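# Move blue bin to near bench edge, hook beside it

## Task

Move the blue bin, and no other bin, to the bench edge closest to the arms, then set the hook lying flat on the bench next to that bin with its handle sticking out past that same edge. Every other object must still rest on the surface it rests on now. Nothing counts if a robot is what holds it in place at the end, so open the grippers and pull the arms away afterwards.

## Robot and tools

Robots: three identical i2rt Big YAM arms named arm1, arm2 and arm3. Each has six revolute joints, a two-finger parallel gripper, and a wrist camera. With joints 1 and 6 at 0 and the hand level and pointing ahead, the camera rides on top of the hand and looks toward the fingertips. Reach is roughly 1.0 m from joint 1's axis. Two fixed room cameras, room_a and room_b, also watch the scene. The arms act independently; if one stalls, the others keep going.

Frames: one shared scene frame, origin on the floor, +z up. The hand point is midway between the fingertips. The hand's z axis runs along the fingers, and its y axis is the direction the fingers open and close. Each arm's foot pose is real but never printed. Camera calibrations (intrinsics and world-to-camera transforms) are given per camera and may be a few degrees and millimetres off; wrist camera poses are derived from reported joint angles and can be off by more.

execute_actions(actions, cameras): actions is a list holding exactly one action or nothing. An action is an object keyed by robot name; under each robot goes "joints", an object mapping joint names to absolute targets (not offsets). Names and ranges: joint1_rad -2.879 to 2.879 (base yaw; positive is counter-clockwise seen from above; 0 points the way the foot faces); joint2_rad 0 to 3.141 (shoulder; 0 has the upper arm pointing back near level, increasing lifts it up then forward); joint3_rad 0 to 3.019 (elbow; 0 is fully folded, increasing opens it); joint4_rad -1.692 to 1.57 (hand pitch; positive tips fingers up); joint5_rad -1.57 to 1.57 (hand sideways swing; positive toward the arm's right); joint6_rad -2.094 to 2.094 (hand roll; positive clockwise seen from behind the hand); gripper_m 0 to 0.093, fingertip gap in metres. Radians for joints. Done-tolerances are about 0.045, 0.14, 0.09, 0.055, 0.03, 0.035 rad and 0.003 m. You may list any subset of joints and robots; everything in the action starts together but may finish at different times. An unlisted joint can keep pushing toward an earlier target. One action is at most 15 s. Any unknown key or out-of-range number rejects the whole call and nothing moves. cameras is a list of names (arm1_cam_wrist, arm2_cam_wrist, arm3_cam_wrist, room_a, room_b, or "all"); omitted, null or ["all"] gives every camera, [] gives none. An empty actions list just reports state and images. Joints move at different speeds, so the hand can sweep a wide path between postures.

wait(seconds): 0 to 10 s, no new command; the scene keeps running and the result looks like an empty execute_actions.

zoom_image(camera, region): region is [x0, y0, x1, y1] in pixels of that camera's latest full image, top-left origin, at most 504 by 504 pixels; gives a finer view.

read_manual(section): only returns licence texts; no motion.

finished_scene(scene): pass the current scene number to end it irreversibly; the result says whether the goal was met and may give the next task. Replying with no tool call also ends things.

Result lines: joint_positions reports angles and gripper_m. joint_status tells how each commanded motion ended: reached, "off_target" (stopped short, maybe still pushing), "contact_stop" or "time_out" (target dropped, holds where it stopped, though a timed-out joint may keep a nearby target and keep pushing), "not_followed" (a self/arm-collision check withheld the arm's joint targets; the gripper part still runs; the robot may retry those targets later), or "limit_stop_at_motor_heat". A "joint command not followed" line, usually with a cause, flags the withheld case. on_its_own lists what the robot does without this call's command; "held at" is a held target, not the current angle. To relieve a pushing joint, command its reported position. Small target changes may not move a joint at all. Joint torques are raw drive outputs with offsets and noise, not clean contact signals. The pictures line names the cameras in image order; calibration changes are listed when they occur.

Cautions: the arms do not stop on contact and can press hard. A strong press between two robots ends the run; the collision check ignores fingers, gripper bodies and wrist cameras and may react late. Loaded or pushing motors heat up, also while you think; MOTOR HOT warns from 85 °C and at 100 °C the arm goes limp and falls (OVER-TEMPERATURE FAULT). Do not knock anything off the work area or onto the floor, and avoid drops, slips and slams. Loose objects may get a brief random nudge. While you compose a reply the robots hold the last command. At the end, open the grippers and move the arms well away so objects stand on their own.

Each tool is called after ">>>" as name(argument=value, ...), one argument or row to a line, values as JSON.

## Session

I'll start by looking at the current state of the scene.

>>> execute_actions(
  actions=[],
)

Scene clock: 0.00 s.
Joint torques (N m, as the arm reports them, + toward a larger angle): no reading
Motor temperatures (°C, as the motors report them): arm1=[22 26 25 26 22 22] | arm2=[24 23 25 23 22 23] | arm3=[26 23 24 23 26 25]
arm1.joint_positions: joint1_rad=+0.049 joint2_rad=+0.480 joint3_rad=+1.393 joint4_rad=-1.433 joint5_rad=+0.281 joint6_rad=-0.772 gripper_m=+0.094
arm1.joint_status: not commanded
arm1.hand: x=-0.9067 y=+0.1543 z=+1.2566 quat_wxyz=(-0.506, +0.751, -0.420, -0.065) (m; scene frame)
arm2.joint_positions: joint1_rad=+0.882 joint2_rad=+0.447 joint3_rad=+1.513 joint4_rad=-1.386 joint5_rad=-0.032 joint6_rad=-0.386 gripper_m=+0.095
arm2.joint_status: not commanded
arm2.hand: x=-0.1184 y=+0.0677 z=+1.3532 quat_wxyz=(-0.254, +0.811, -0.053, -0.524) (m; scene frame)
arm3.joint_positions: joint1_rad=-0.184 joint2_rad=+0.445 joint3_rad=+1.519 joint4_rad=-1.602 joint5_rad=-0.146 joint6_rad=+0.712 gripper_m=+0.094
arm3.joint_status: not commanded
arm3.hand: x=+0.9553 y=+0.1038 z=+1.2851 quat_wxyz=(-0.201, +0.312, -0.810, -0.455) (m; scene frame)
pictures: arm1_cam_wrist, arm2_cam_wrist, arm3_cam_wrist, room_a, room_b
Images, in order (width x height): arm1_cam_wrist 616x616, arm2_cam_wrist 616x616, arm3_cam_wrist 616x616, room_a 504x504, room_b 504x504.

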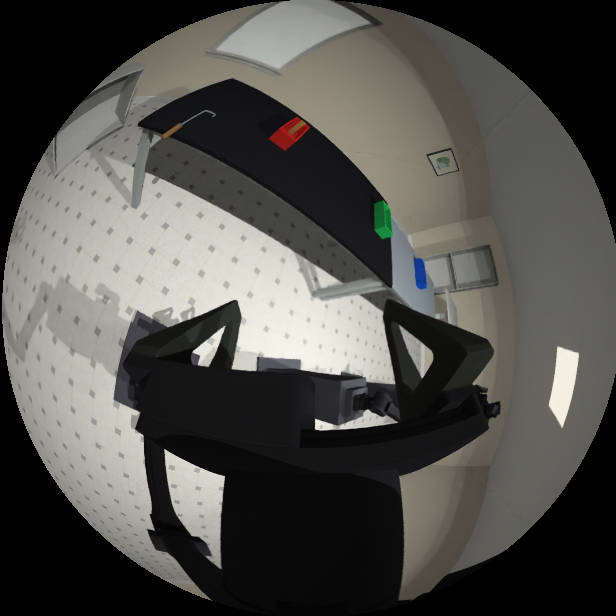

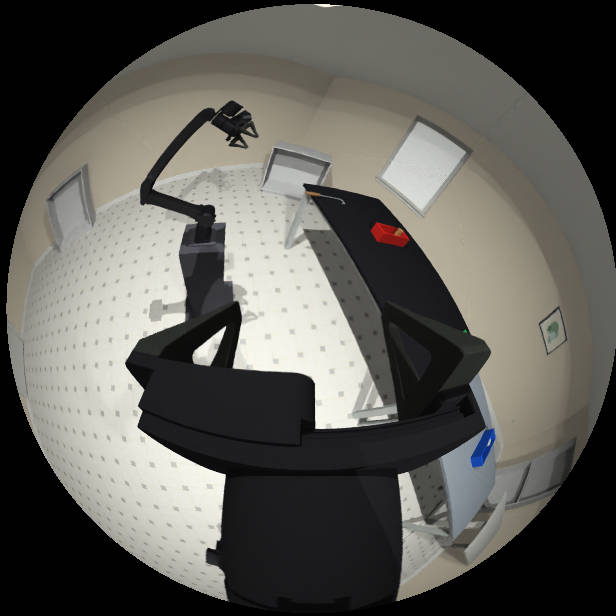

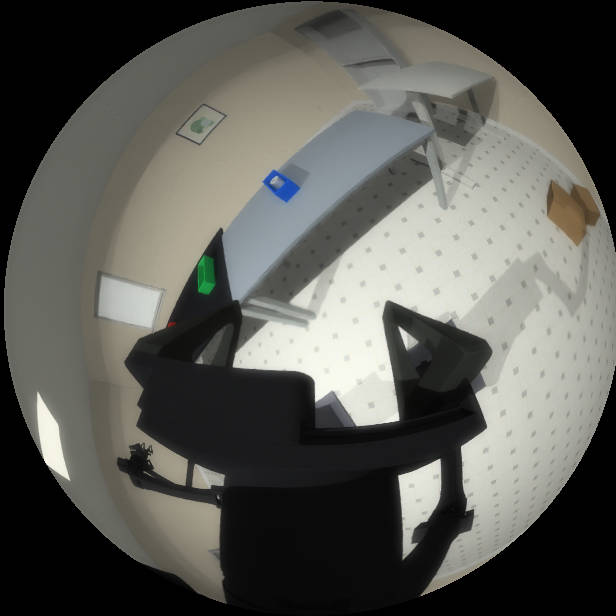

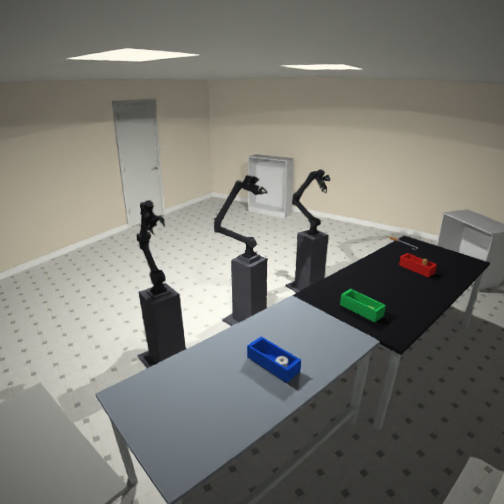

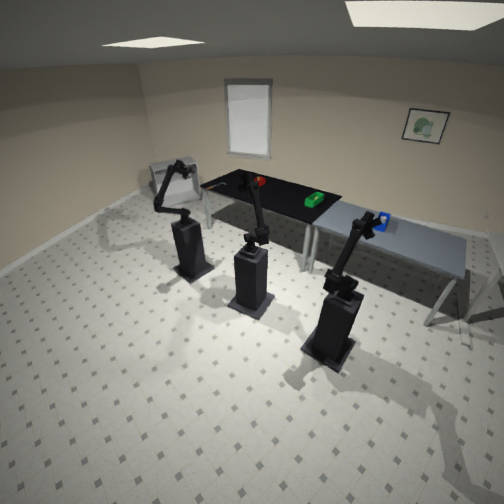

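>>> zoom_image(
  camera="room_a",
  region=[300, 200, 504, 340],
)

>>> zoom_image(
  camera="room_a",
  region=[200, 300, 360, 420],
)

>>> zoom_image(
  camera="arm1_cam_wrist",
  region=[120, 60, 330, 220],
)

>>> zoom_image(
  camera="room_b",
  region=[180, 150, 480, 330],
)

Region (300, 200, 504, 340) of room_a's 504x504 image, scaled by 2.471, with more detail than that image has; it fills the top 346 rows of this view, and the rest is white.

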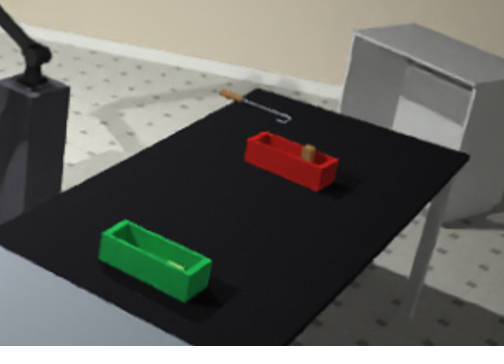

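Region (200, 300, 360, 420) of room_a's 504x504 image, scaled by 3.150, with more detail than that image has; it fills the top 378 rows of this view, and the rest is white.

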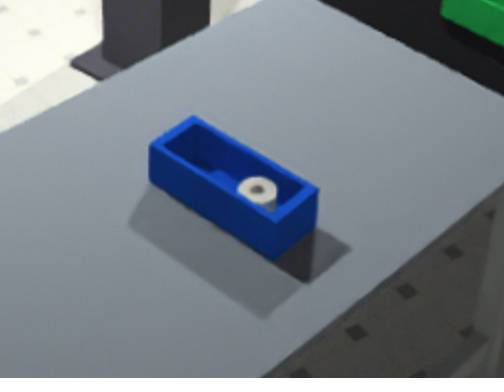

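Region (120, 60, 330, 220) of arm1_cam_wrist's 616x616 image, scaled by 2.400, with more detail than that image has; it fills the top 384 rows of this view, and the rest is white.

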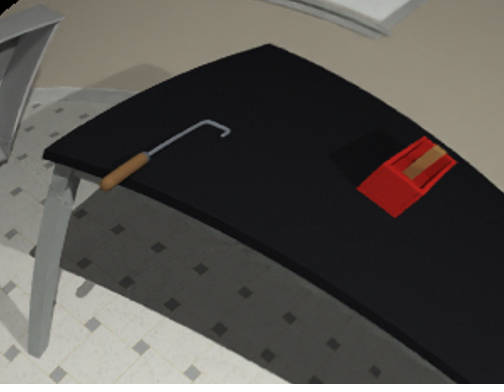

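Region (180, 150, 480, 330) of room_b's 504x504 image, scaled by 1.680, with more detail than that image has; it fills the top 302 rows of this view, and the rest is white.

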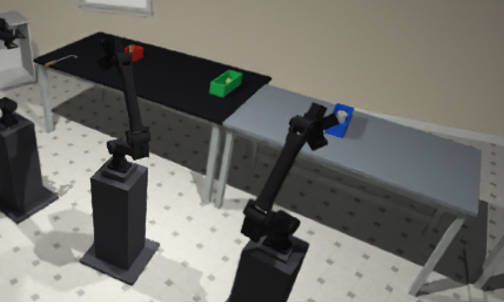

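>>> execute_actions(
  actions=[
    {"arm1": {"joints": {"joint1_rad": 0.588, "joint2_rad": 1.852, "joint3_rad": 1.054, "joint4_rad": 0.598, "joint5_rad": 0.0, "joint6_rad": 0.0}}, "arm3": {"joints": {"joint1_rad": 0.05, "joint2_rad": 1.34, "joint3_rad": 1.112, "joint4_rad": -0.173, "joint5_rad": 0.0, "joint6_rad": 0.0}}},
  ],
)

Scene clock: 122.03 s.
Joint torques (N m, as the arm reports them, + toward a larger angle): arm1=[ -0.43 -14.28   6.58   2.83  -0.18  -0.01] | arm2=[ 0.65  4.26  8.45  2.32 -0.03 -0.09] | arm3=[  1.79 -12.42  10.45   3.71   0.05  -0.15]
Motor temperatures (°C, as the motors report them): arm1=[22 26 29 26 22 22] | arm2=[24 23 28 23 22 23] | arm3=[26 23 26 23 26 25]
arm1.joint_positions: joint1_rad=+0.586 joint2_rad=+1.851 joint3_rad=+1.056 joint4_rad=+0.578 joint5_rad=+0.003 joint6_rad=-0.009 gripper_m=+0.094
arm1.joint_status: all done
arm1.hand: x=-1.2846 y=+0.6190 z=+0.8550 quat_wxyz=(-0.328, +0.669, -0.403, -0.532) (m; scene frame)
arm2.joint_positions: joint1_rad=+0.882 joint2_rad=+0.447 joint3_rad=+1.513 joint4_rad=-1.386 joint5_rad=-0.032 joint6_rad=-0.386 gripper_m=+0.095
arm2.joint_status: not commanded
arm2.hand: x=-0.1184 y=+0.0677 z=+1.3532 quat_wxyz=(-0.254, +0.811, -0.053, -0.524) (m; scene frame)
arm3.joint_positions: joint1_rad=+0.040 joint2_rad=+1.330 joint3_rad=+1.096 joint4_rad=-0.192 joint5_rad=-0.002 joint6_rad=+0.011 gripper_m=+0.094
arm3.joint_status: all done
arm3.hand: x=+0.9522 y=+0.5897 z=+1.0376 quat_wxyz=(-0.377, +0.598, -0.594, -0.383) (m; scene frame)
pictures: arm1_cam_wrist, arm2_cam_wrist, arm3_cam_wrist, room_a, room_b
camera_calibration (this result's frames):
arm1_cam_wrist: T_world_to_cam=[[0.890746, 0.454318, 0.0128894, 0.85109], [0.348176, -0.663863, -0.66186, 1.4271], [-0.292138, 0.594037, -0.749516, 0.020555], [0, 0, 0, 1]] pos_world=[-1.24898, 0.548523, 0.948977]
arm3_cam_wrist: T_world_to_cam=[[0.999485, 0.0301039, 0.0111532, -0.982666], [0.0316729, -0.867951, -0.495638, 0.999917], [-0.0052402, 0.495736, -0.868457, 0.738591], [0, 0, 0, 1]] pos_world=[0.95436, 0.531315, 1.14799]
Images, in order (width x height): arm1_cam_wrist 616x616, arm2_cam_wrist 616x616, arm3_cam_wrist 616x616, room_a 504x504, room_b 504x504.

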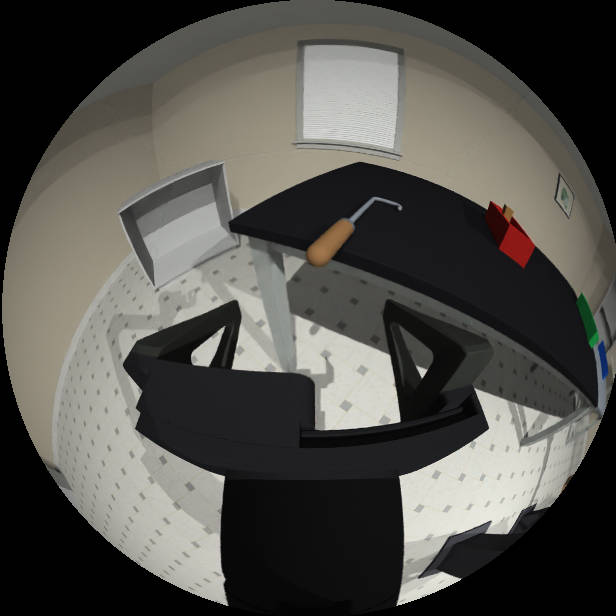

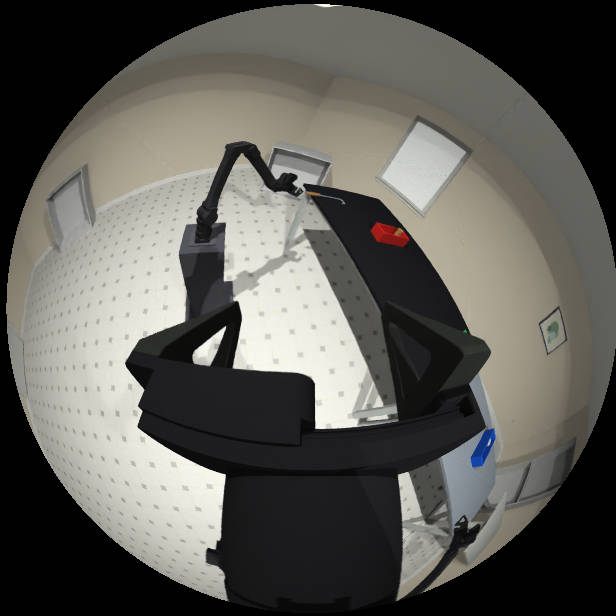

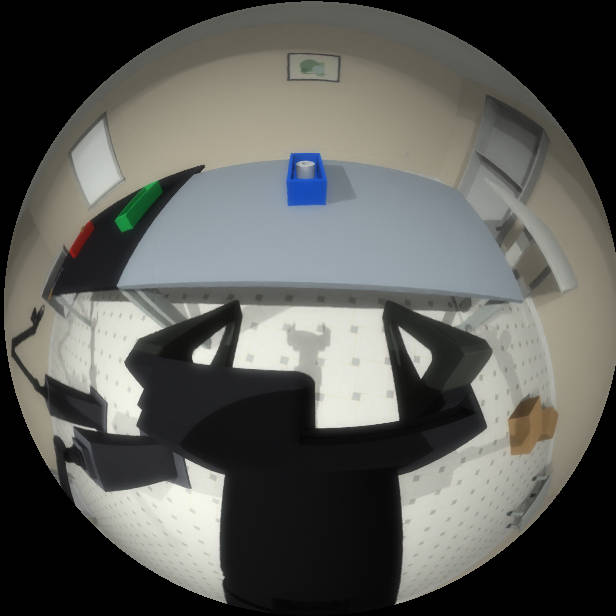

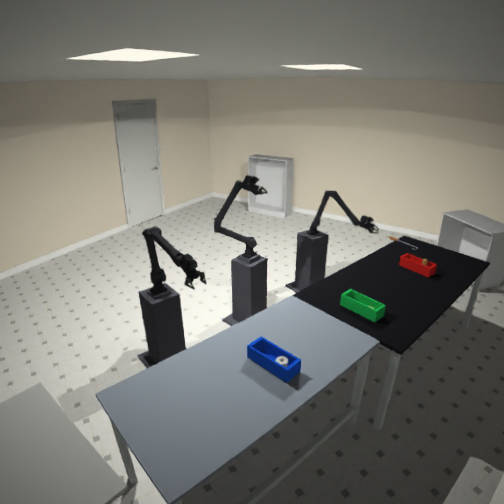

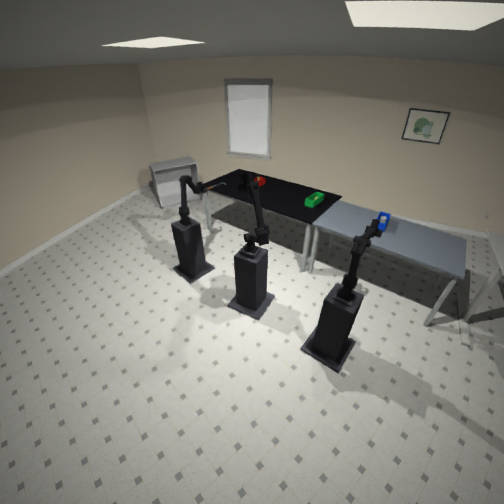

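>>> zoom_image(
  camera="arm1_cam_wrist",
  region=[220, 160, 420, 300],
)

>>> zoom_image(
  camera="arm3_cam_wrist",
  region=[210, 130, 410, 310],
)

Region (220, 160, 420, 300) of arm1_cam_wrist's 616x616 image, scaled by 2.520, with more detail than that image has; it fills the top 353 rows of this view, and the rest is white.

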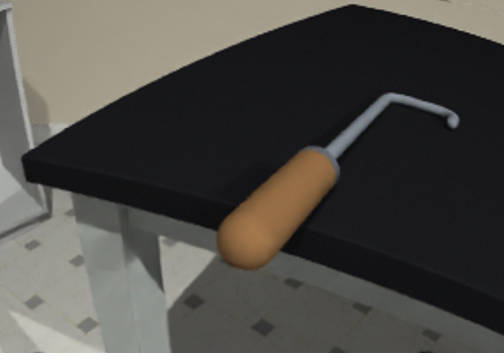

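Region (210, 130, 410, 310) of arm3_cam_wrist's 616x616 image, scaled by 2.520, with more detail than that image has; it fills the top 454 rows of this view, and the rest is white.

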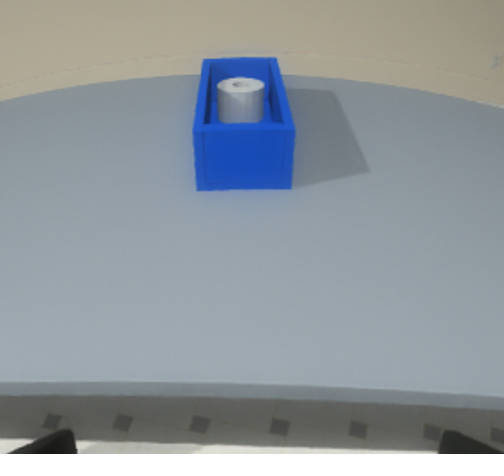

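>>> execute_actions(
  actions=[
    {"arm1": {"joints": {"joint1_rad": 0.722, "joint2_rad": 2.386, "joint3_rad": 1.606, "joint4_rad": 0.80, "joint5_rad": 0.613, "joint6_rad": 0.0}}, "arm2": {"joints": {"joint1_rad": 0.66, "joint2_rad": 1.2, "joint3_rad": 1.56, "joint4_rad": -1.67, "joint5_rad": 0.0, "joint6_rad": -1.208}}},
  ],
  cameras=["arm1_cam_wrist", "room_a", "room_b"],
)

Scene clock: 202.13 s.
Joint torques (N m, as the arm reports them, + toward a larger angle): arm1=[ -0.8  -20.08   9.26   2.63   0.14  -0.02] | arm2=[-1.9  -7.8  11.39  0.62  0.   -0.29] | arm3=[  1.89 -12.73  10.4    3.72   0.04  -0.15]
Motor temperatures (°C, as the motors report them): arm1=[22 28 29 27 22 22] | arm2=[24 24 28 23 22 23] | arm3=[26 23 28 23 26 25]
arm1.joint_positions: joint1_rad=+0.732 joint2_rad=+2.388 joint3_rad=+1.565 joint4_rad=+0.782 joint5_rad=+0.609 joint6_rad=-0.008 gripper_m=+0.094
arm1.joint_status: all done
arm1.hand: x=-1.3619 y=+0.7196 z=+0.7562 quat_wxyz=(-0.495, +0.521, -0.497, -0.486) (m; scene frame)
arm2.joint_positions: joint1_rad=+0.670 joint2_rad=+1.210 joint3_rad=+1.537 joint4_rad=-1.658 joint5_rad=-0.003 joint6_rad=-1.197 gripper_m=+0.095
arm2.joint_status: all done
arm2.hand: x=-0.2737 y=+0.2625 z=+1.1327 quat_wxyz=(-0.100, +0.969, +0.217, -0.061) (m; scene frame)
arm3.joint_positions: joint1_rad=+0.040 joint2_rad=+1.330 joint3_rad=+1.096 joint4_rad=-0.192 joint5_rad=-0.002 joint6_rad=+0.011 gripper_m=+0.094
arm3.joint_status: not commanded
arm3.hand: x=+0.9522 y=+0.5897 z=+1.0376 quat_wxyz=(-0.377, +0.598, -0.594, -0.383) (m; scene frame)
pictures: arm1_cam_wrist, room_a, room_b
camera_calibration (this result's frames):
arm1_cam_wrist: T_world_to_cam=[[0.999323, 0.00897723, 0.035668, 1.3267], [0.0336394, -0.615206, -0.787648, 1.08711], [0.0148723, 0.788315, -0.615092, 0.0408236], [0, 0, 0, 1]] pos_world=[-1.36297, 0.624702, 0.834047]
Images, in order (width x height): arm1_cam_wrist 616x616, room_a 504x504, room_b 504x504.

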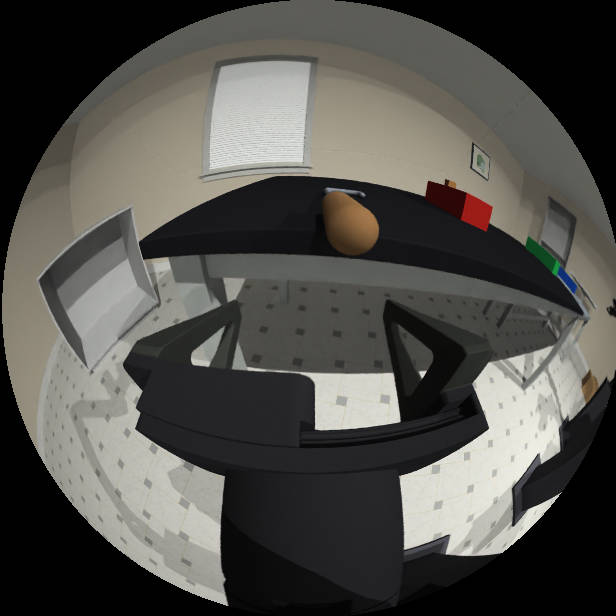

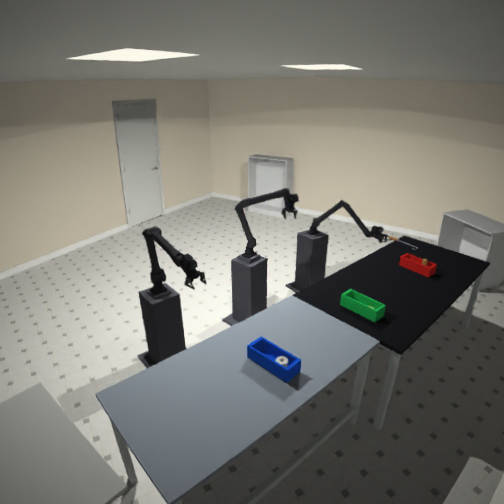

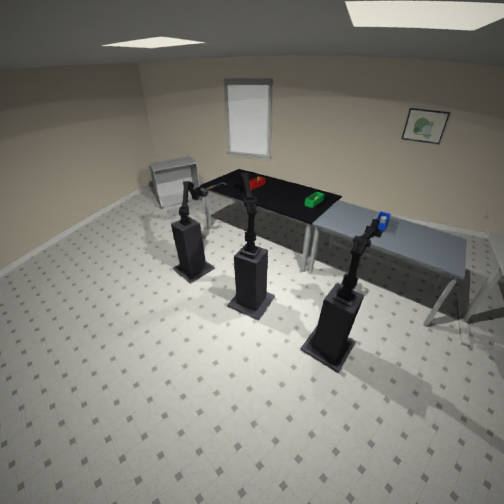

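>>> zoom_image(
  camera="arm1_cam_wrist",
  region=[220, 160, 440, 320],
)

Region (220, 160, 440, 320) of arm1_cam_wrist's 616x616 image, scaled by 2.291, with more detail than that image has; it fills the top 367 rows of this view, and the rest is white.

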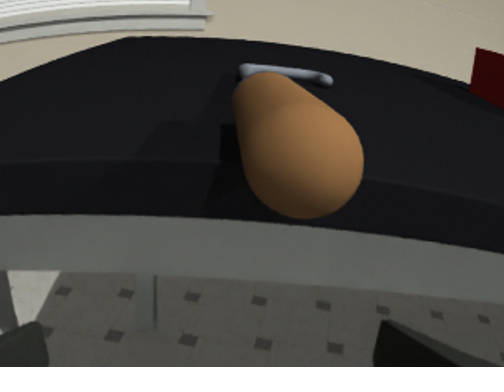

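>>> execute_actions(
  actions=[
    {"arm1": {"joints": {"joint1_rad": 0.724, "joint2_rad": 2.259, "joint3_rad": 1.441, "joint4_rad": 0.838, "joint5_rad": 0.619, "joint6_rad": -1.57}}},
  ],
  cameras=["arm1_cam_wrist", "room_a"],
)

Scene clock: 254.17 s.
Joint torques (N m, as the arm reports them, + toward a larger angle): arm1=[ -1.09 -17.79   6.     2.48   0.06  -0.06] | arm2=[-0.26 -9.17 11.47  0.14  0.01 -0.2 ] | arm3=[  1.75 -12.57  10.44   3.71   0.03  -0.16]
Motor temperatures (°C, as the motors report them): arm1=[22 29 31 27 22 22] | arm2=[24 24 30 23 22 23] | arm3=[26 23 29 23 26 25]
arm1.joint_positions: joint1_rad=+0.732 joint2_rad=+2.237 joint3_rad=+1.449 joint4_rad=+0.825 joint5_rad=+0.616 joint6_rad=-1.560 gripper_m=+0.094
arm1.joint_status: all done
arm1.hand: x=-1.3460 y=+0.6991 z=+0.8282 quat_wxyz=(-0.716, +0.698, -0.008, -0.014) (m; scene frame)
arm2.joint_positions: joint1_rad=+0.670 joint2_rad=+1.210 joint3_rad=+1.537 joint4_rad=-1.658 joint5_rad=-0.003 joint6_rad=-1.197 gripper_m=+0.095
arm2.joint_status: not commanded
arm2.hand: x=-0.2737 y=+0.2625 z=+1.1327 quat_wxyz=(-0.100, +0.969, +0.217, -0.061) (m; scene frame)
arm3.joint_positions: joint1_rad=+0.040 joint2_rad=+1.330 joint3_rad=+1.096 joint4_rad=-0.192 joint5_rad=-0.002 joint6_rad=+0.011 gripper_m=+0.094
arm3.joint_status: not commanded
arm3.hand: x=+0.9522 y=+0.5897 z=+1.0376 quat_wxyz=(-0.377, +0.598, -0.594, -0.383) (m; scene frame)
pictures: arm1_cam_wrist, room_a
camera_calibration (this result's frames):
arm1_cam_wrist: T_world_to_cam=[[0.0285234, -0.0332992, 0.999038, -0.766557], [0.81493, -0.577997, -0.0425323, 1.53917], [0.578857, 0.815359, 0.0106501, 0.323015], [0, 0, 0, 1]] pos_world=[-1.41943, 0.600738, 0.827844]
Images, in order (width x height): arm1_cam_wrist 616x616, room_a 504x504.

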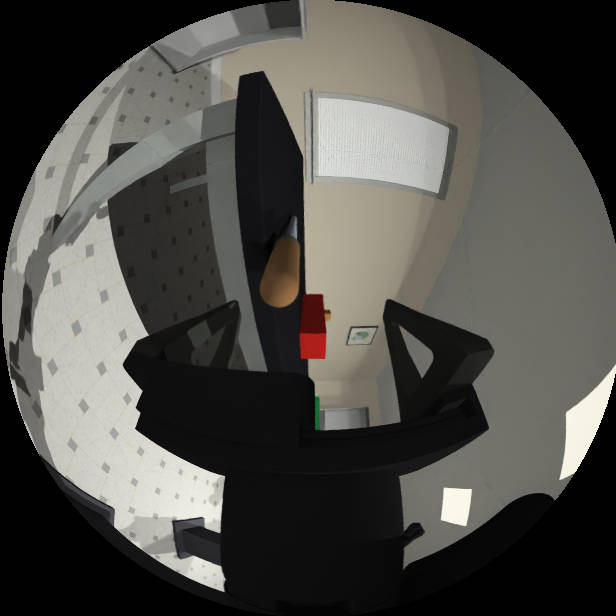

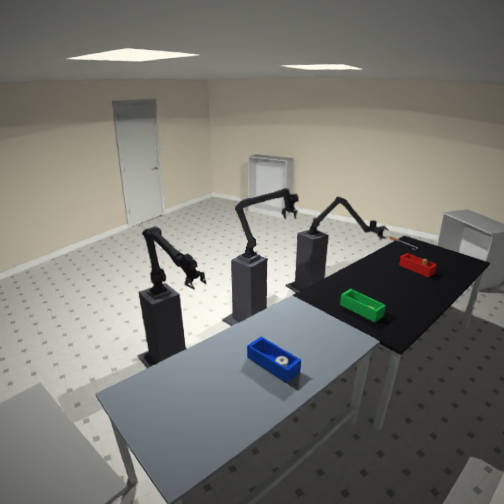

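>>> execute_actions(
  actions=[
    {"arm1": {"joints": {"joint1_rad": 0.685, "joint2_rad": 2.322, "joint3_rad": 1.605, "joint4_rad": 0.74, "joint5_rad": 0.578}}},
  ],
  cameras=["arm1_cam_wrist"],
)

Scene clock: 278.53 s.
Joint torques (N m, as the arm reports them, + toward a larger angle): arm1=[ -0.62 -19.86   9.82   1.47  -0.21  -0.06] | arm2=[-0.77 -8.6  11.35  0.42  0.04 -0.19] | arm3=[  1.55 -12.62  10.34   3.81   0.03  -0.15]
Motor temperatures (°C, as the motors report them): arm1=[22 29 30 27 22 22] | arm2=[24 24 31 23 22 23] | arm3=[26 24 29 23 26 25]
arm1.joint_positions: joint1_rad=+0.688 joint2_rad=+2.318 joint3_rad=+1.563 joint4_rad=+0.750 joint5_rad=+0.582 joint6_rad=-1.561 gripper_m=+0.094
arm1.joint_status: all done
arm1.hand: x=-1.3358 y=+0.7395 z=+0.8043 quat_wxyz=(-0.704, +0.710, -0.003, -0.001) (m; scene frame)
arm2.joint_positions: joint1_rad=+0.670 joint2_rad=+1.210 joint3_rad=+1.537 joint4_rad=-1.658 joint5_rad=-0.003 joint6_rad=-1.197 gripper_m=+0.095
arm2.joint_status: not commanded
arm2.hand: x=-0.2737 y=+0.2625 z=+1.1327 quat_wxyz=(-0.100, +0.969, +0.217, -0.061) (m; scene frame)
arm3.joint_positions: joint1_rad=+0.040 joint2_rad=+1.330 joint3_rad=+1.096 joint4_rad=-0.192 joint5_rad=-0.002 joint6_rad=+0.011 gripper_m=+0.094
arm3.joint_status: not commanded
arm3.hand: x=+0.9522 y=+0.5897 z=+1.0376 quat_wxyz=(-0.377, +0.598, -0.594, -0.383) (m; scene frame)
pictures: arm1_cam_wrist
camera_calibration (this result's frames):
arm1_cam_wrist: T_world_to_cam=[[0.00295073, 0.000762169, 0.999995, -0.801745], [0.809286, -0.587412, -0.00194029, 1.52001], [0.587408, 0.809288, -0.00235011, 0.310805], [0, 0, 0, 1]] pos_world=[-1.41032, 0.64195, 0.805421]
Images, in order (width x height): arm1_cam_wrist 616x616.

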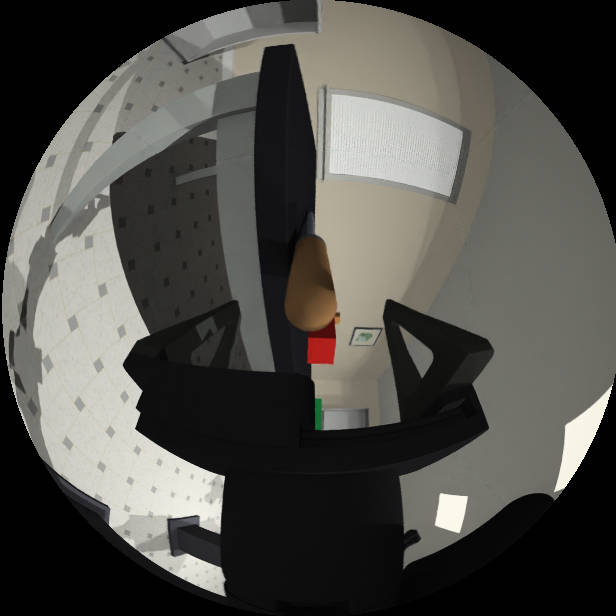

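>>> execute_actions(
  actions=[
    {"arm1": {"joints": {"joint1_rad": 0.66, "joint2_rad": 2.394, "joint3_rad": 1.755, "joint4_rad": 0.667, "joint5_rad": 0.547}}},
  ],
  cameras=["arm1_cam_wrist"],
)

Scene clock: 292.97 s.
Joint torques (N m, as the arm reports them, + toward a larger angle): arm1=[ -1.47 -19.47  10.47   1.39  -0.18  -0.05] | arm2=[-0.33 -8.73 11.45  0.25  0.   -0.2 ] | arm3=[  1.96 -12.69  10.43   3.71   0.05  -0.15]
Motor temperatures (°C, as the motors report them): arm1=[22 29 31 27 22 22] | arm2=[24 24 31 23 22 23] | arm3=[26 24 29 23 26 25]
arm1.joint_positions: joint1_rad=+0.669 joint2_rad=+2.375 joint3_rad=+1.710 joint4_rad=+0.679 joint5_rad=+0.551 joint6_rad=-1.561 gripper_m=+0.094
arm1.joint_status: all done
arm1.hand: x=-1.3461 y=+0.7758 z=+0.8157 quat_wxyz=(-0.710, +0.704, -0.001, -0.009) (m; scene frame)
arm2.joint_positions: joint1_rad=+0.670 joint2_rad=+1.210 joint3_rad=+1.537 joint4_rad=-1.658 joint5_rad=-0.003 joint6_rad=-1.197 gripper_m=+0.095
arm2.joint_status: not commanded
arm2.hand: x=-0.2737 y=+0.2625 z=+1.1327 quat_wxyz=(-0.100, +0.969, +0.217, -0.061) (m; scene frame)
arm3.joint_positions: joint1_rad=+0.040 joint2_rad=+1.330 joint3_rad=+1.096 joint4_rad=-0.192 joint5_rad=-0.002 joint6_rad=+0.011 gripper_m=+0.094
arm3.joint_status: not commanded
arm3.hand: x=+0.9522 y=+0.5897 z=+1.0376 quat_wxyz=(-0.377, +0.598, -0.594, -0.383) (m; scene frame)
pictures: arm1_cam_wrist
camera_calibration (this result's frames):
arm1_cam_wrist: T_world_to_cam=[[0.0126582, -0.0142739, 0.999818, -0.788318], [0.816511, -0.577031, -0.0185754, 1.56495], [0.577191, 0.816597, 0.00435061, 0.262574], [0, 0, 0, 1]] pos_world=[-1.41937, 0.677353, 0.816102]
Images, in order (width x height): arm1_cam_wrist 616x616.

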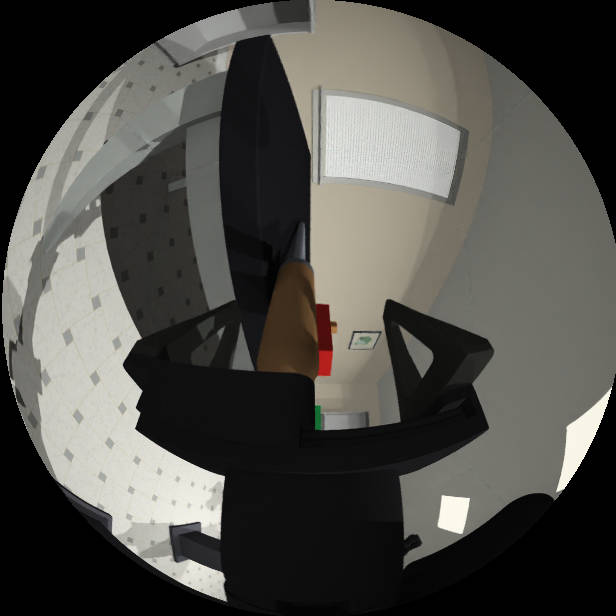

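>>> execute_actions(
  actions=[
    {"arm1": {"joints": {"gripper_m": 0.0}}},
  ],
  cameras=["arm1_cam_wrist"],
)

Scene clock: 298.63 s.
Joint torques (N m, as the arm reports them, + toward a larger angle): arm1=[ -1.23 -20.61  10.52   1.79  -0.18  -0.06] | arm2=[-1.32 -7.77 11.66  0.37  0.09 -0.25] | arm3=[  1.88 -12.66  10.41   3.73   0.06  -0.16]
Motor temperatures (°C, as the motors report them): arm1=[22 30 32 27 22 22] | arm2=[24 24 31 23 22 23] | arm3=[26 24 29 23 26 25]
arm1.joint_positions: joint1_rad=+0.669 joint2_rad=+2.381 joint3_rad=+1.710 joint4_rad=+0.671 joint5_rad=+0.549 joint6_rad=-1.563 gripper_m=+0.030
arm1.joint_status: gripper_m off_target (ended at +0.030, target +0.000)
arm1.hand: x=-1.3463 y=+0.7757 z=+0.8095 quat_wxyz=(-0.706, +0.708, +0.002, -0.007) (m; scene frame)
arm2.joint_positions: joint1_rad=+0.670 joint2_rad=+1.210 joint3_rad=+1.537 joint4_rad=-1.658 joint5_rad=-0.003 joint6_rad=-1.197 gripper_m=+0.095
arm2.joint_status: not commanded
arm2.hand: x=-0.2737 y=+0.2625 z=+1.1327 quat_wxyz=(-0.100, +0.969, +0.217, -0.061) (m; scene frame)
arm3.joint_positions: joint1_rad=+0.040 joint2_rad=+1.330 joint3_rad=+1.096 joint4_rad=-0.192 joint5_rad=-0.002 joint6_rad=+0.011 gripper_m=+0.094
arm3.joint_status: not commanded
arm3.hand: x=+0.9522 y=+0.5897 z=+1.0376 quat_wxyz=(-0.377, +0.598, -0.594, -0.383) (m; scene frame)
pictures: arm1_cam_wrist
camera_calibration (this result's frames):
arm1_cam_wrist: T_world_to_cam=[[0.00365197, -0.00298634, 0.999989, -0.803082], [0.817498, -0.575912, -0.0047054, 1.55415], [0.57592, 0.817506, 0.00033811, 0.263642], [0, 0, 0, 1]] pos_world=[-1.41942, 0.677127, 0.810296]
Images, in order (width x height): arm1_cam_wrist 616x616.

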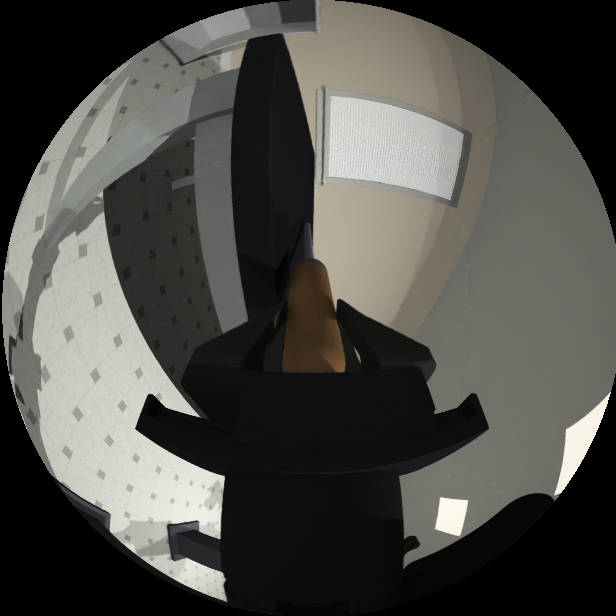

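>>> execute_actions(
  actions=[
    {"arm1": {"joints": {"joint1_rad": -0.4, "joint2_rad": 1.30, "joint3_rad": 0.511, "joint4_rad": 0.80}}},
  ],
  cameras=["arm1_cam_wrist", "room_a", "room_b"],
)

Scene clock: 351.50 s.
Joint torques (N m, as the arm reports them, + toward a larger angle): arm1=[-1.15 -8.24  7.95  2.94 -0.03 -0.51] | arm2=[-0.62 -8.71 11.47  0.47  0.03 -0.22] | arm3=[  1.79 -12.55  10.39   3.75   0.04  -0.16]
Motor temperatures (°C, as the motors report them): arm1=[22 30 33 27 22 22] | arm2=[24 24 32 23 22 23] | arm3=[26 24 30 23 26 25]
arm1.joint_positions: joint1_rad=-0.390 joint2_rad=+1.321 joint3_rad=+0.487 joint4_rad=+0.777 joint5_rad=+0.547 joint6_rad=-1.518 gripper_m=+0.030
arm1.joint_status: all done
arm1.hand: x=-0.6596 y=+0.3690 z=+0.9258 quat_wxyz=(-0.601, +0.624, -0.368, +0.338) (m; scene frame)
arm2.joint_positions: joint1_rad=+0.670 joint2_rad=+1.210 joint3_rad=+1.537 joint4_rad=-1.658 joint5_rad=-0.003 joint6_rad=-1.197 gripper_m=+0.095
arm2.joint_status: not commanded
arm2.hand: x=-0.2737 y=+0.2625 z=+1.1327 quat_wxyz=(-0.100, +0.969, +0.217, -0.061) (m; scene frame)
arm3.joint_positions: joint1_rad=+0.040 joint2_rad=+1.330 joint3_rad=+1.096 joint4_rad=-0.192 joint5_rad=-0.002 joint6_rad=+0.011 gripper_m=+0.094
arm3.joint_status: not commanded
arm3.hand: x=+0.9522 y=+0.5897 z=+1.0376 quat_wxyz=(-0.377, +0.598, -0.594, -0.383) (m; scene frame)
pictures: arm1_cam_wrist, room_a, room_b
camera_calibration (this result's frames):
arm1_cam_wrist: T_world_to_cam=[[0.0450887, 0.00680181, 0.99896, -0.89848], [-0.100577, -0.994865, 0.0113135, 0.293322], [0.993907, -0.100982, -0.044173, 0.856432], [0, 0, 0, 1]] pos_world=[-0.781201, 0.384412, 0.932058]
Images, in order (width x height): arm1_cam_wrist 616x616, room_a 504x504, room_b 504x504.

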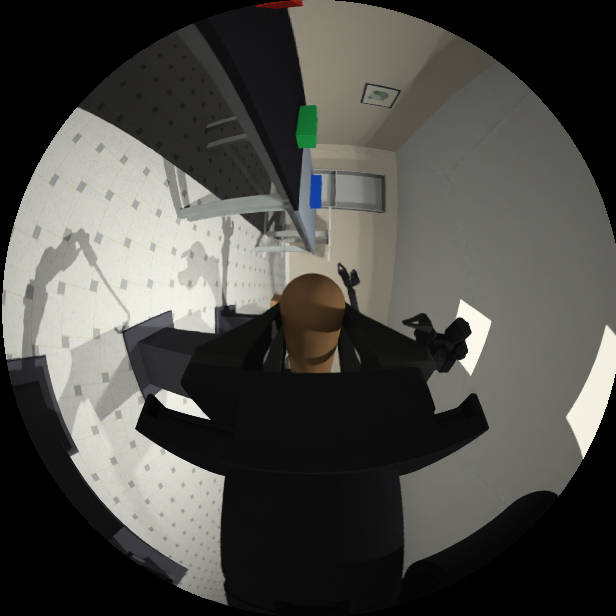

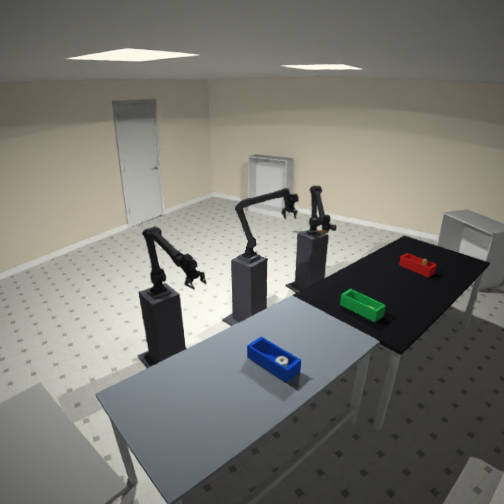

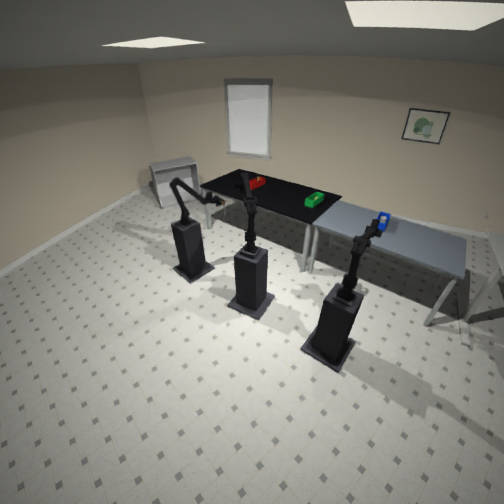

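>>> zoom_image(
  camera="room_b",
  region=[150, 160, 290, 260],
)

>>> zoom_image(
  camera="room_a",
  region=[230, 170, 370, 270],
)

>>> zoom_image(
  camera="arm1_cam_wrist",
  region=[200, 240, 440, 400],
)

Region (150, 160, 290, 260) of room_b's 504x504 image, scaled by 3.600, with more detail than that image has; it fills the top 360 rows of this view, and the rest is white.

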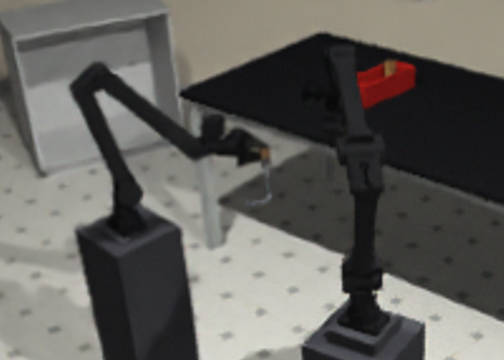

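Region (230, 170, 370, 270) of room_a's 504x504 image, scaled by 3.600, with more detail than that image has; it fills the top 360 rows of this view, and the rest is white.

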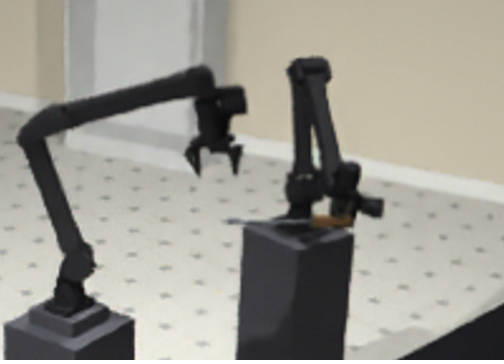

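Region (200, 240, 440, 400) of arm1_cam_wrist's 616x616 image, scaled by 2.100, with more detail than that image has.

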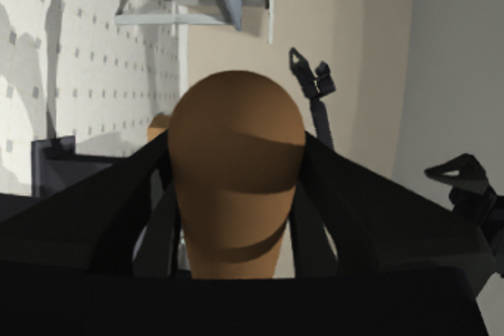

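>>> execute_actions(
  actions=[
    {"arm2": {"joints": {"joint1_rad": 1.03, "joint2_rad": 1.55, "joint3_rad": 2.06, "joint4_rad": -1.69, "joint5_rad": 0.0, "joint6_rad": 0.414}}},
  ],
  cameras=["arm2_cam_wrist", "room_a", "room_b"],
)

Scene clock: 400.77 s.
Joint torques (N m, as the arm reports them, + toward a larger angle): arm1=[-1.19 -8.05  8.17  2.93 -0.03 -0.55] | arm2=[ -1.79 -13.3   12.96   0.8    0.04   0.04] | arm3=[  1.82 -12.59  10.42   3.79   0.05  -0.14]
Motor temperatures (°C, as the motors report them): arm1=[22 28 32 27 22 22] | arm2=[24 24 32 23 22 23] | arm3=[26 24 30 23 26 25]
arm1.joint_positions: joint1_rad=-0.390 joint2_rad=+1.321 joint3_rad=+0.487 joint4_rad=+0.777 joint5_rad=+0.547 joint6_rad=-1.518 gripper_m=+0.030
arm1.joint_status: not commanded
arm1.hand: x=-0.6596 y=+0.3690 z=+0.9258 quat_wxyz=(-0.601, +0.624, -0.368, +0.338) (m; scene frame)
arm2.joint_positions: joint1_rad=+1.039 joint2_rad=+1.560 joint3_rad=+2.018 joint4_rad=-1.676 joint5_rad=+0.000 joint6_rad=+0.403 gripper_m=+0.095
arm2.joint_status: all done
joint sent to its limit — the command would take arm2.joint4_rad past its lower limit, so that joint was sent only as far as its limit.
arm2.hand: x=-0.4793 y=+0.2017 z=+1.1848 quat_wxyz=(-0.004, +0.910, -0.379, -0.170) (m; scene frame)
arm3.joint_positions: joint1_rad=+0.040 joint2_rad=+1.330 joint3_rad=+1.096 joint4_rad=-0.192 joint5_rad=-0.002 joint6_rad=+0.011 gripper_m=+0.094
arm3.joint_status: not commanded
arm3.hand: x=+0.9522 y=+0.5897 z=+1.0376 quat_wxyz=(-0.377, +0.598, -0.594, -0.383) (m; scene frame)
pictures: arm2_cam_wrist, room_a, room_b
camera_calibration (this result's frames):
arm2_cam_wrist: T_world_to_cam=[[0.686274, 0.715624, -0.130037, 0.344115], [0.716008, -0.633254, 0.293805, 0.129145], [0.127908, -0.294738, -0.946979, 1.37184], [0, 0, 0, 1]] pos_world=[-0.504095, 0.239859, 1.30591]
Images, in order (width x height): arm2_cam_wrist 616x616, room_a 504x504, room_b 504x504.

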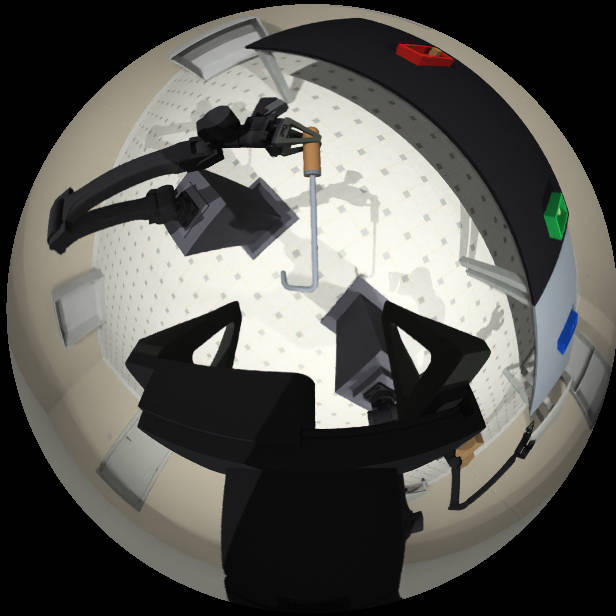

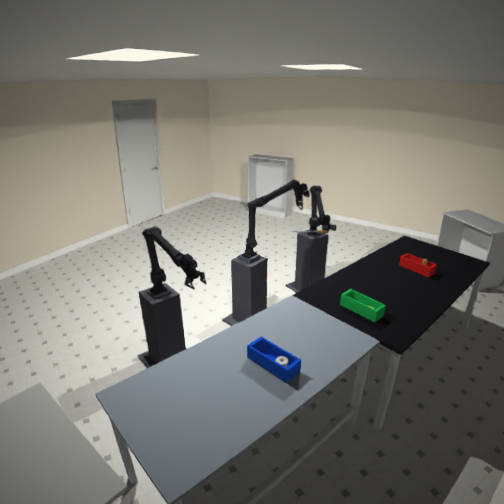

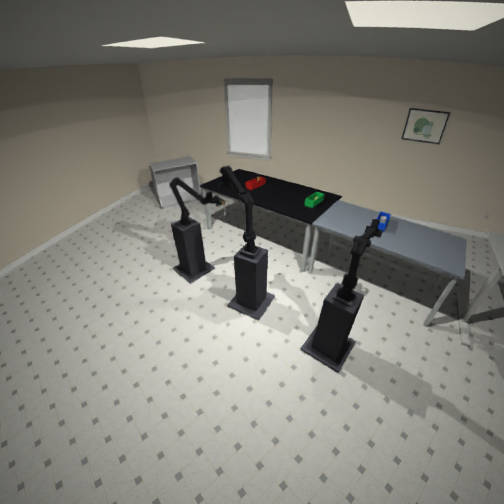

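>>> zoom_image(
  camera="arm2_cam_wrist",
  region=[220, 100, 400, 310],
)

Region (220, 100, 400, 310) of arm2_cam_wrist's 616x616 image, scaled by 2.400, with more detail than that image has; it fills the left 432 columns of this view, and the rest is white.

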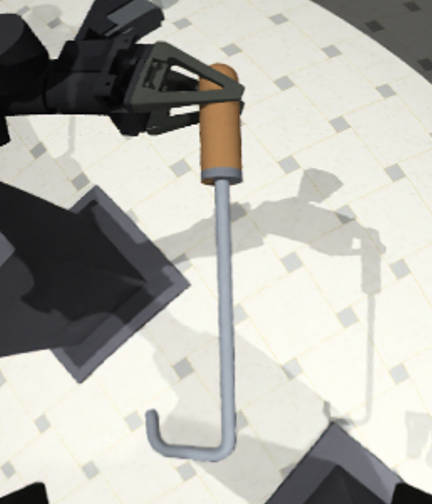

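>>> execute_actions(
  actions=[
    {"arm2": {"joints": {"joint2_rad": 1.97, "joint3_rad": 1.91, "joint4_rad": -1.49, "joint6_rad": 0.34}}},
  ],
  cameras=["arm2_cam_wrist", "arm1_cam_wrist", "room_a"],
)

Scene clock: 450.63 s.
Joint torques (N m, as the arm reports them, + toward a larger angle): arm1=[-1.24 -8.11  8.75  3.4   0.16 -0.65] | arm2=[ -1.21 -19.64  11.96   0.72  -0.11  -0.23] | arm3=[  1.79 -12.72  10.42   3.77   0.05  -0.15]
Motor temperatures (°C, as the motors report them): arm1=[22 28 32 27 22 22] | arm2=[24 25 34 23 22 23] | arm3=[26 24 31 23 26 25]
arm1.joint_positions: joint1_rad=-0.391 joint2_rad=+1.323 joint3_rad=+0.477 joint4_rad=+0.768 joint5_rad=+0.543 joint6_rad=-1.505 gripper_m=+0.030
arm1.joint_status: not commanded
arm1.hand: x=-0.6609 y=+0.3667 z=+0.9181 quat_wxyz=(-0.596, +0.630, -0.371, +0.334) (m; scene frame)
arm2.joint_positions: joint1_rad=+1.039 joint2_rad=+1.986 joint3_rad=+1.880 joint4_rad=-1.495 joint5_rad=+0.003 joint6_rad=+0.351 gripper_m=+0.095
arm2.joint_status: all done
arm2.hand: x=-0.5643 y=+0.2403 z=+0.8997 quat_wxyz=(-0.006, +0.932, -0.362, +0.020) (m; scene frame)
arm3.joint_positions: joint1_rad=+0.040 joint2_rad=+1.330 joint3_rad=+1.096 joint4_rad=-0.192 joint5_rad=-0.002 joint6_rad=+0.011 gripper_m=+0.094
arm3.joint_status: not commanded
arm3.hand: x=+0.9522 y=+0.5897 z=+1.0376 quat_wxyz=(-0.377, +0.598, -0.594, -0.383) (m; scene frame)
pictures: arm1_cam_wrist, arm2_cam_wrist, room_a
camera_calibration (this result's frames):
arm1_cam_wrist: T_world_to_cam=[[0.061823, 0.0146832, 0.997979, -0.881651], [-0.0980865, -0.994962, 0.0207151, 0.283983], [0.993256, -0.099169, -0.0600713, 0.870687], [0, 0, 0, 1]] pos_world=[-0.782454, 0.381843, 0.92629]
arm2_cam_wrist: T_world_to_cam=[[0.672179, 0.740212, 0.0161617, 0.192366], [0.580676, -0.540598, 0.608744, -0.0837962], [0.459337, -0.399801, -0.793202, 1.19806], [0, 0, 0, 1]] pos_world=[-0.630961, 0.291295, 0.998208]
Images, in order (width x height): arm1_cam_wrist 616x616, arm2_cam_wrist 616x616, room_a 504x504.

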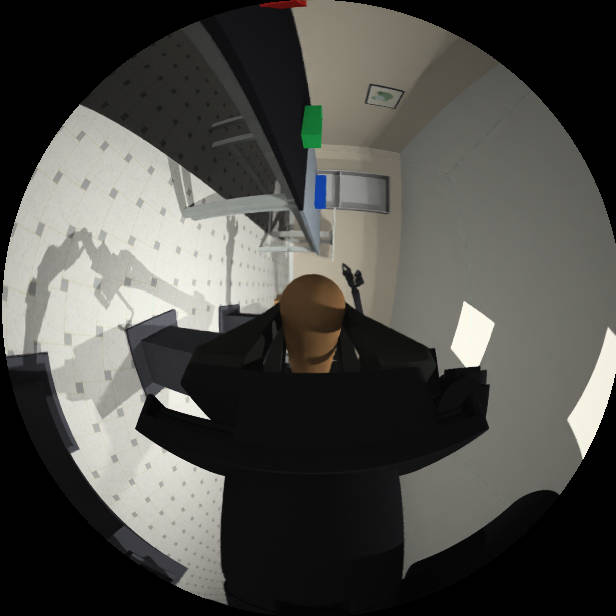

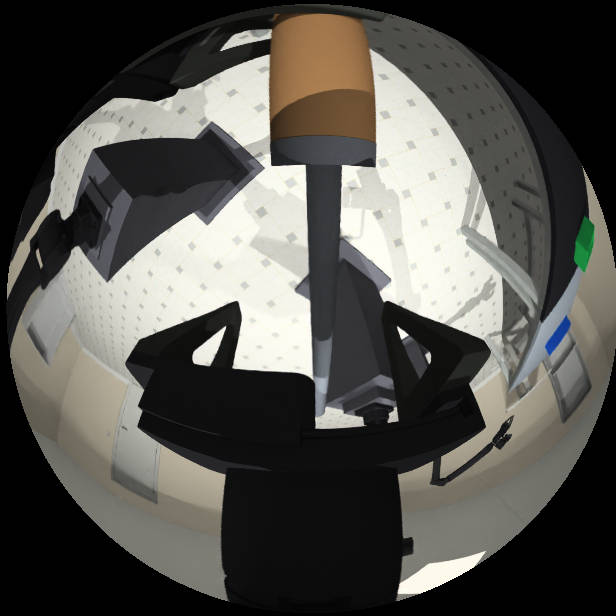

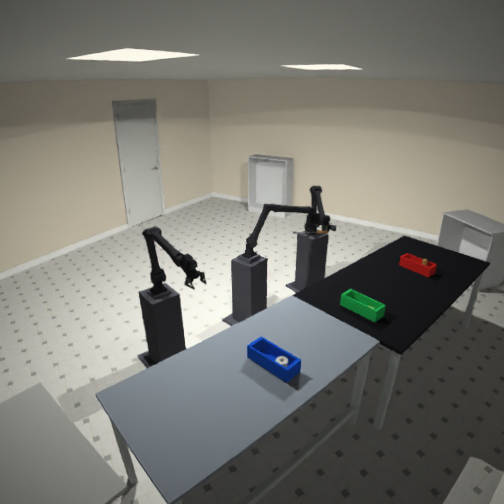

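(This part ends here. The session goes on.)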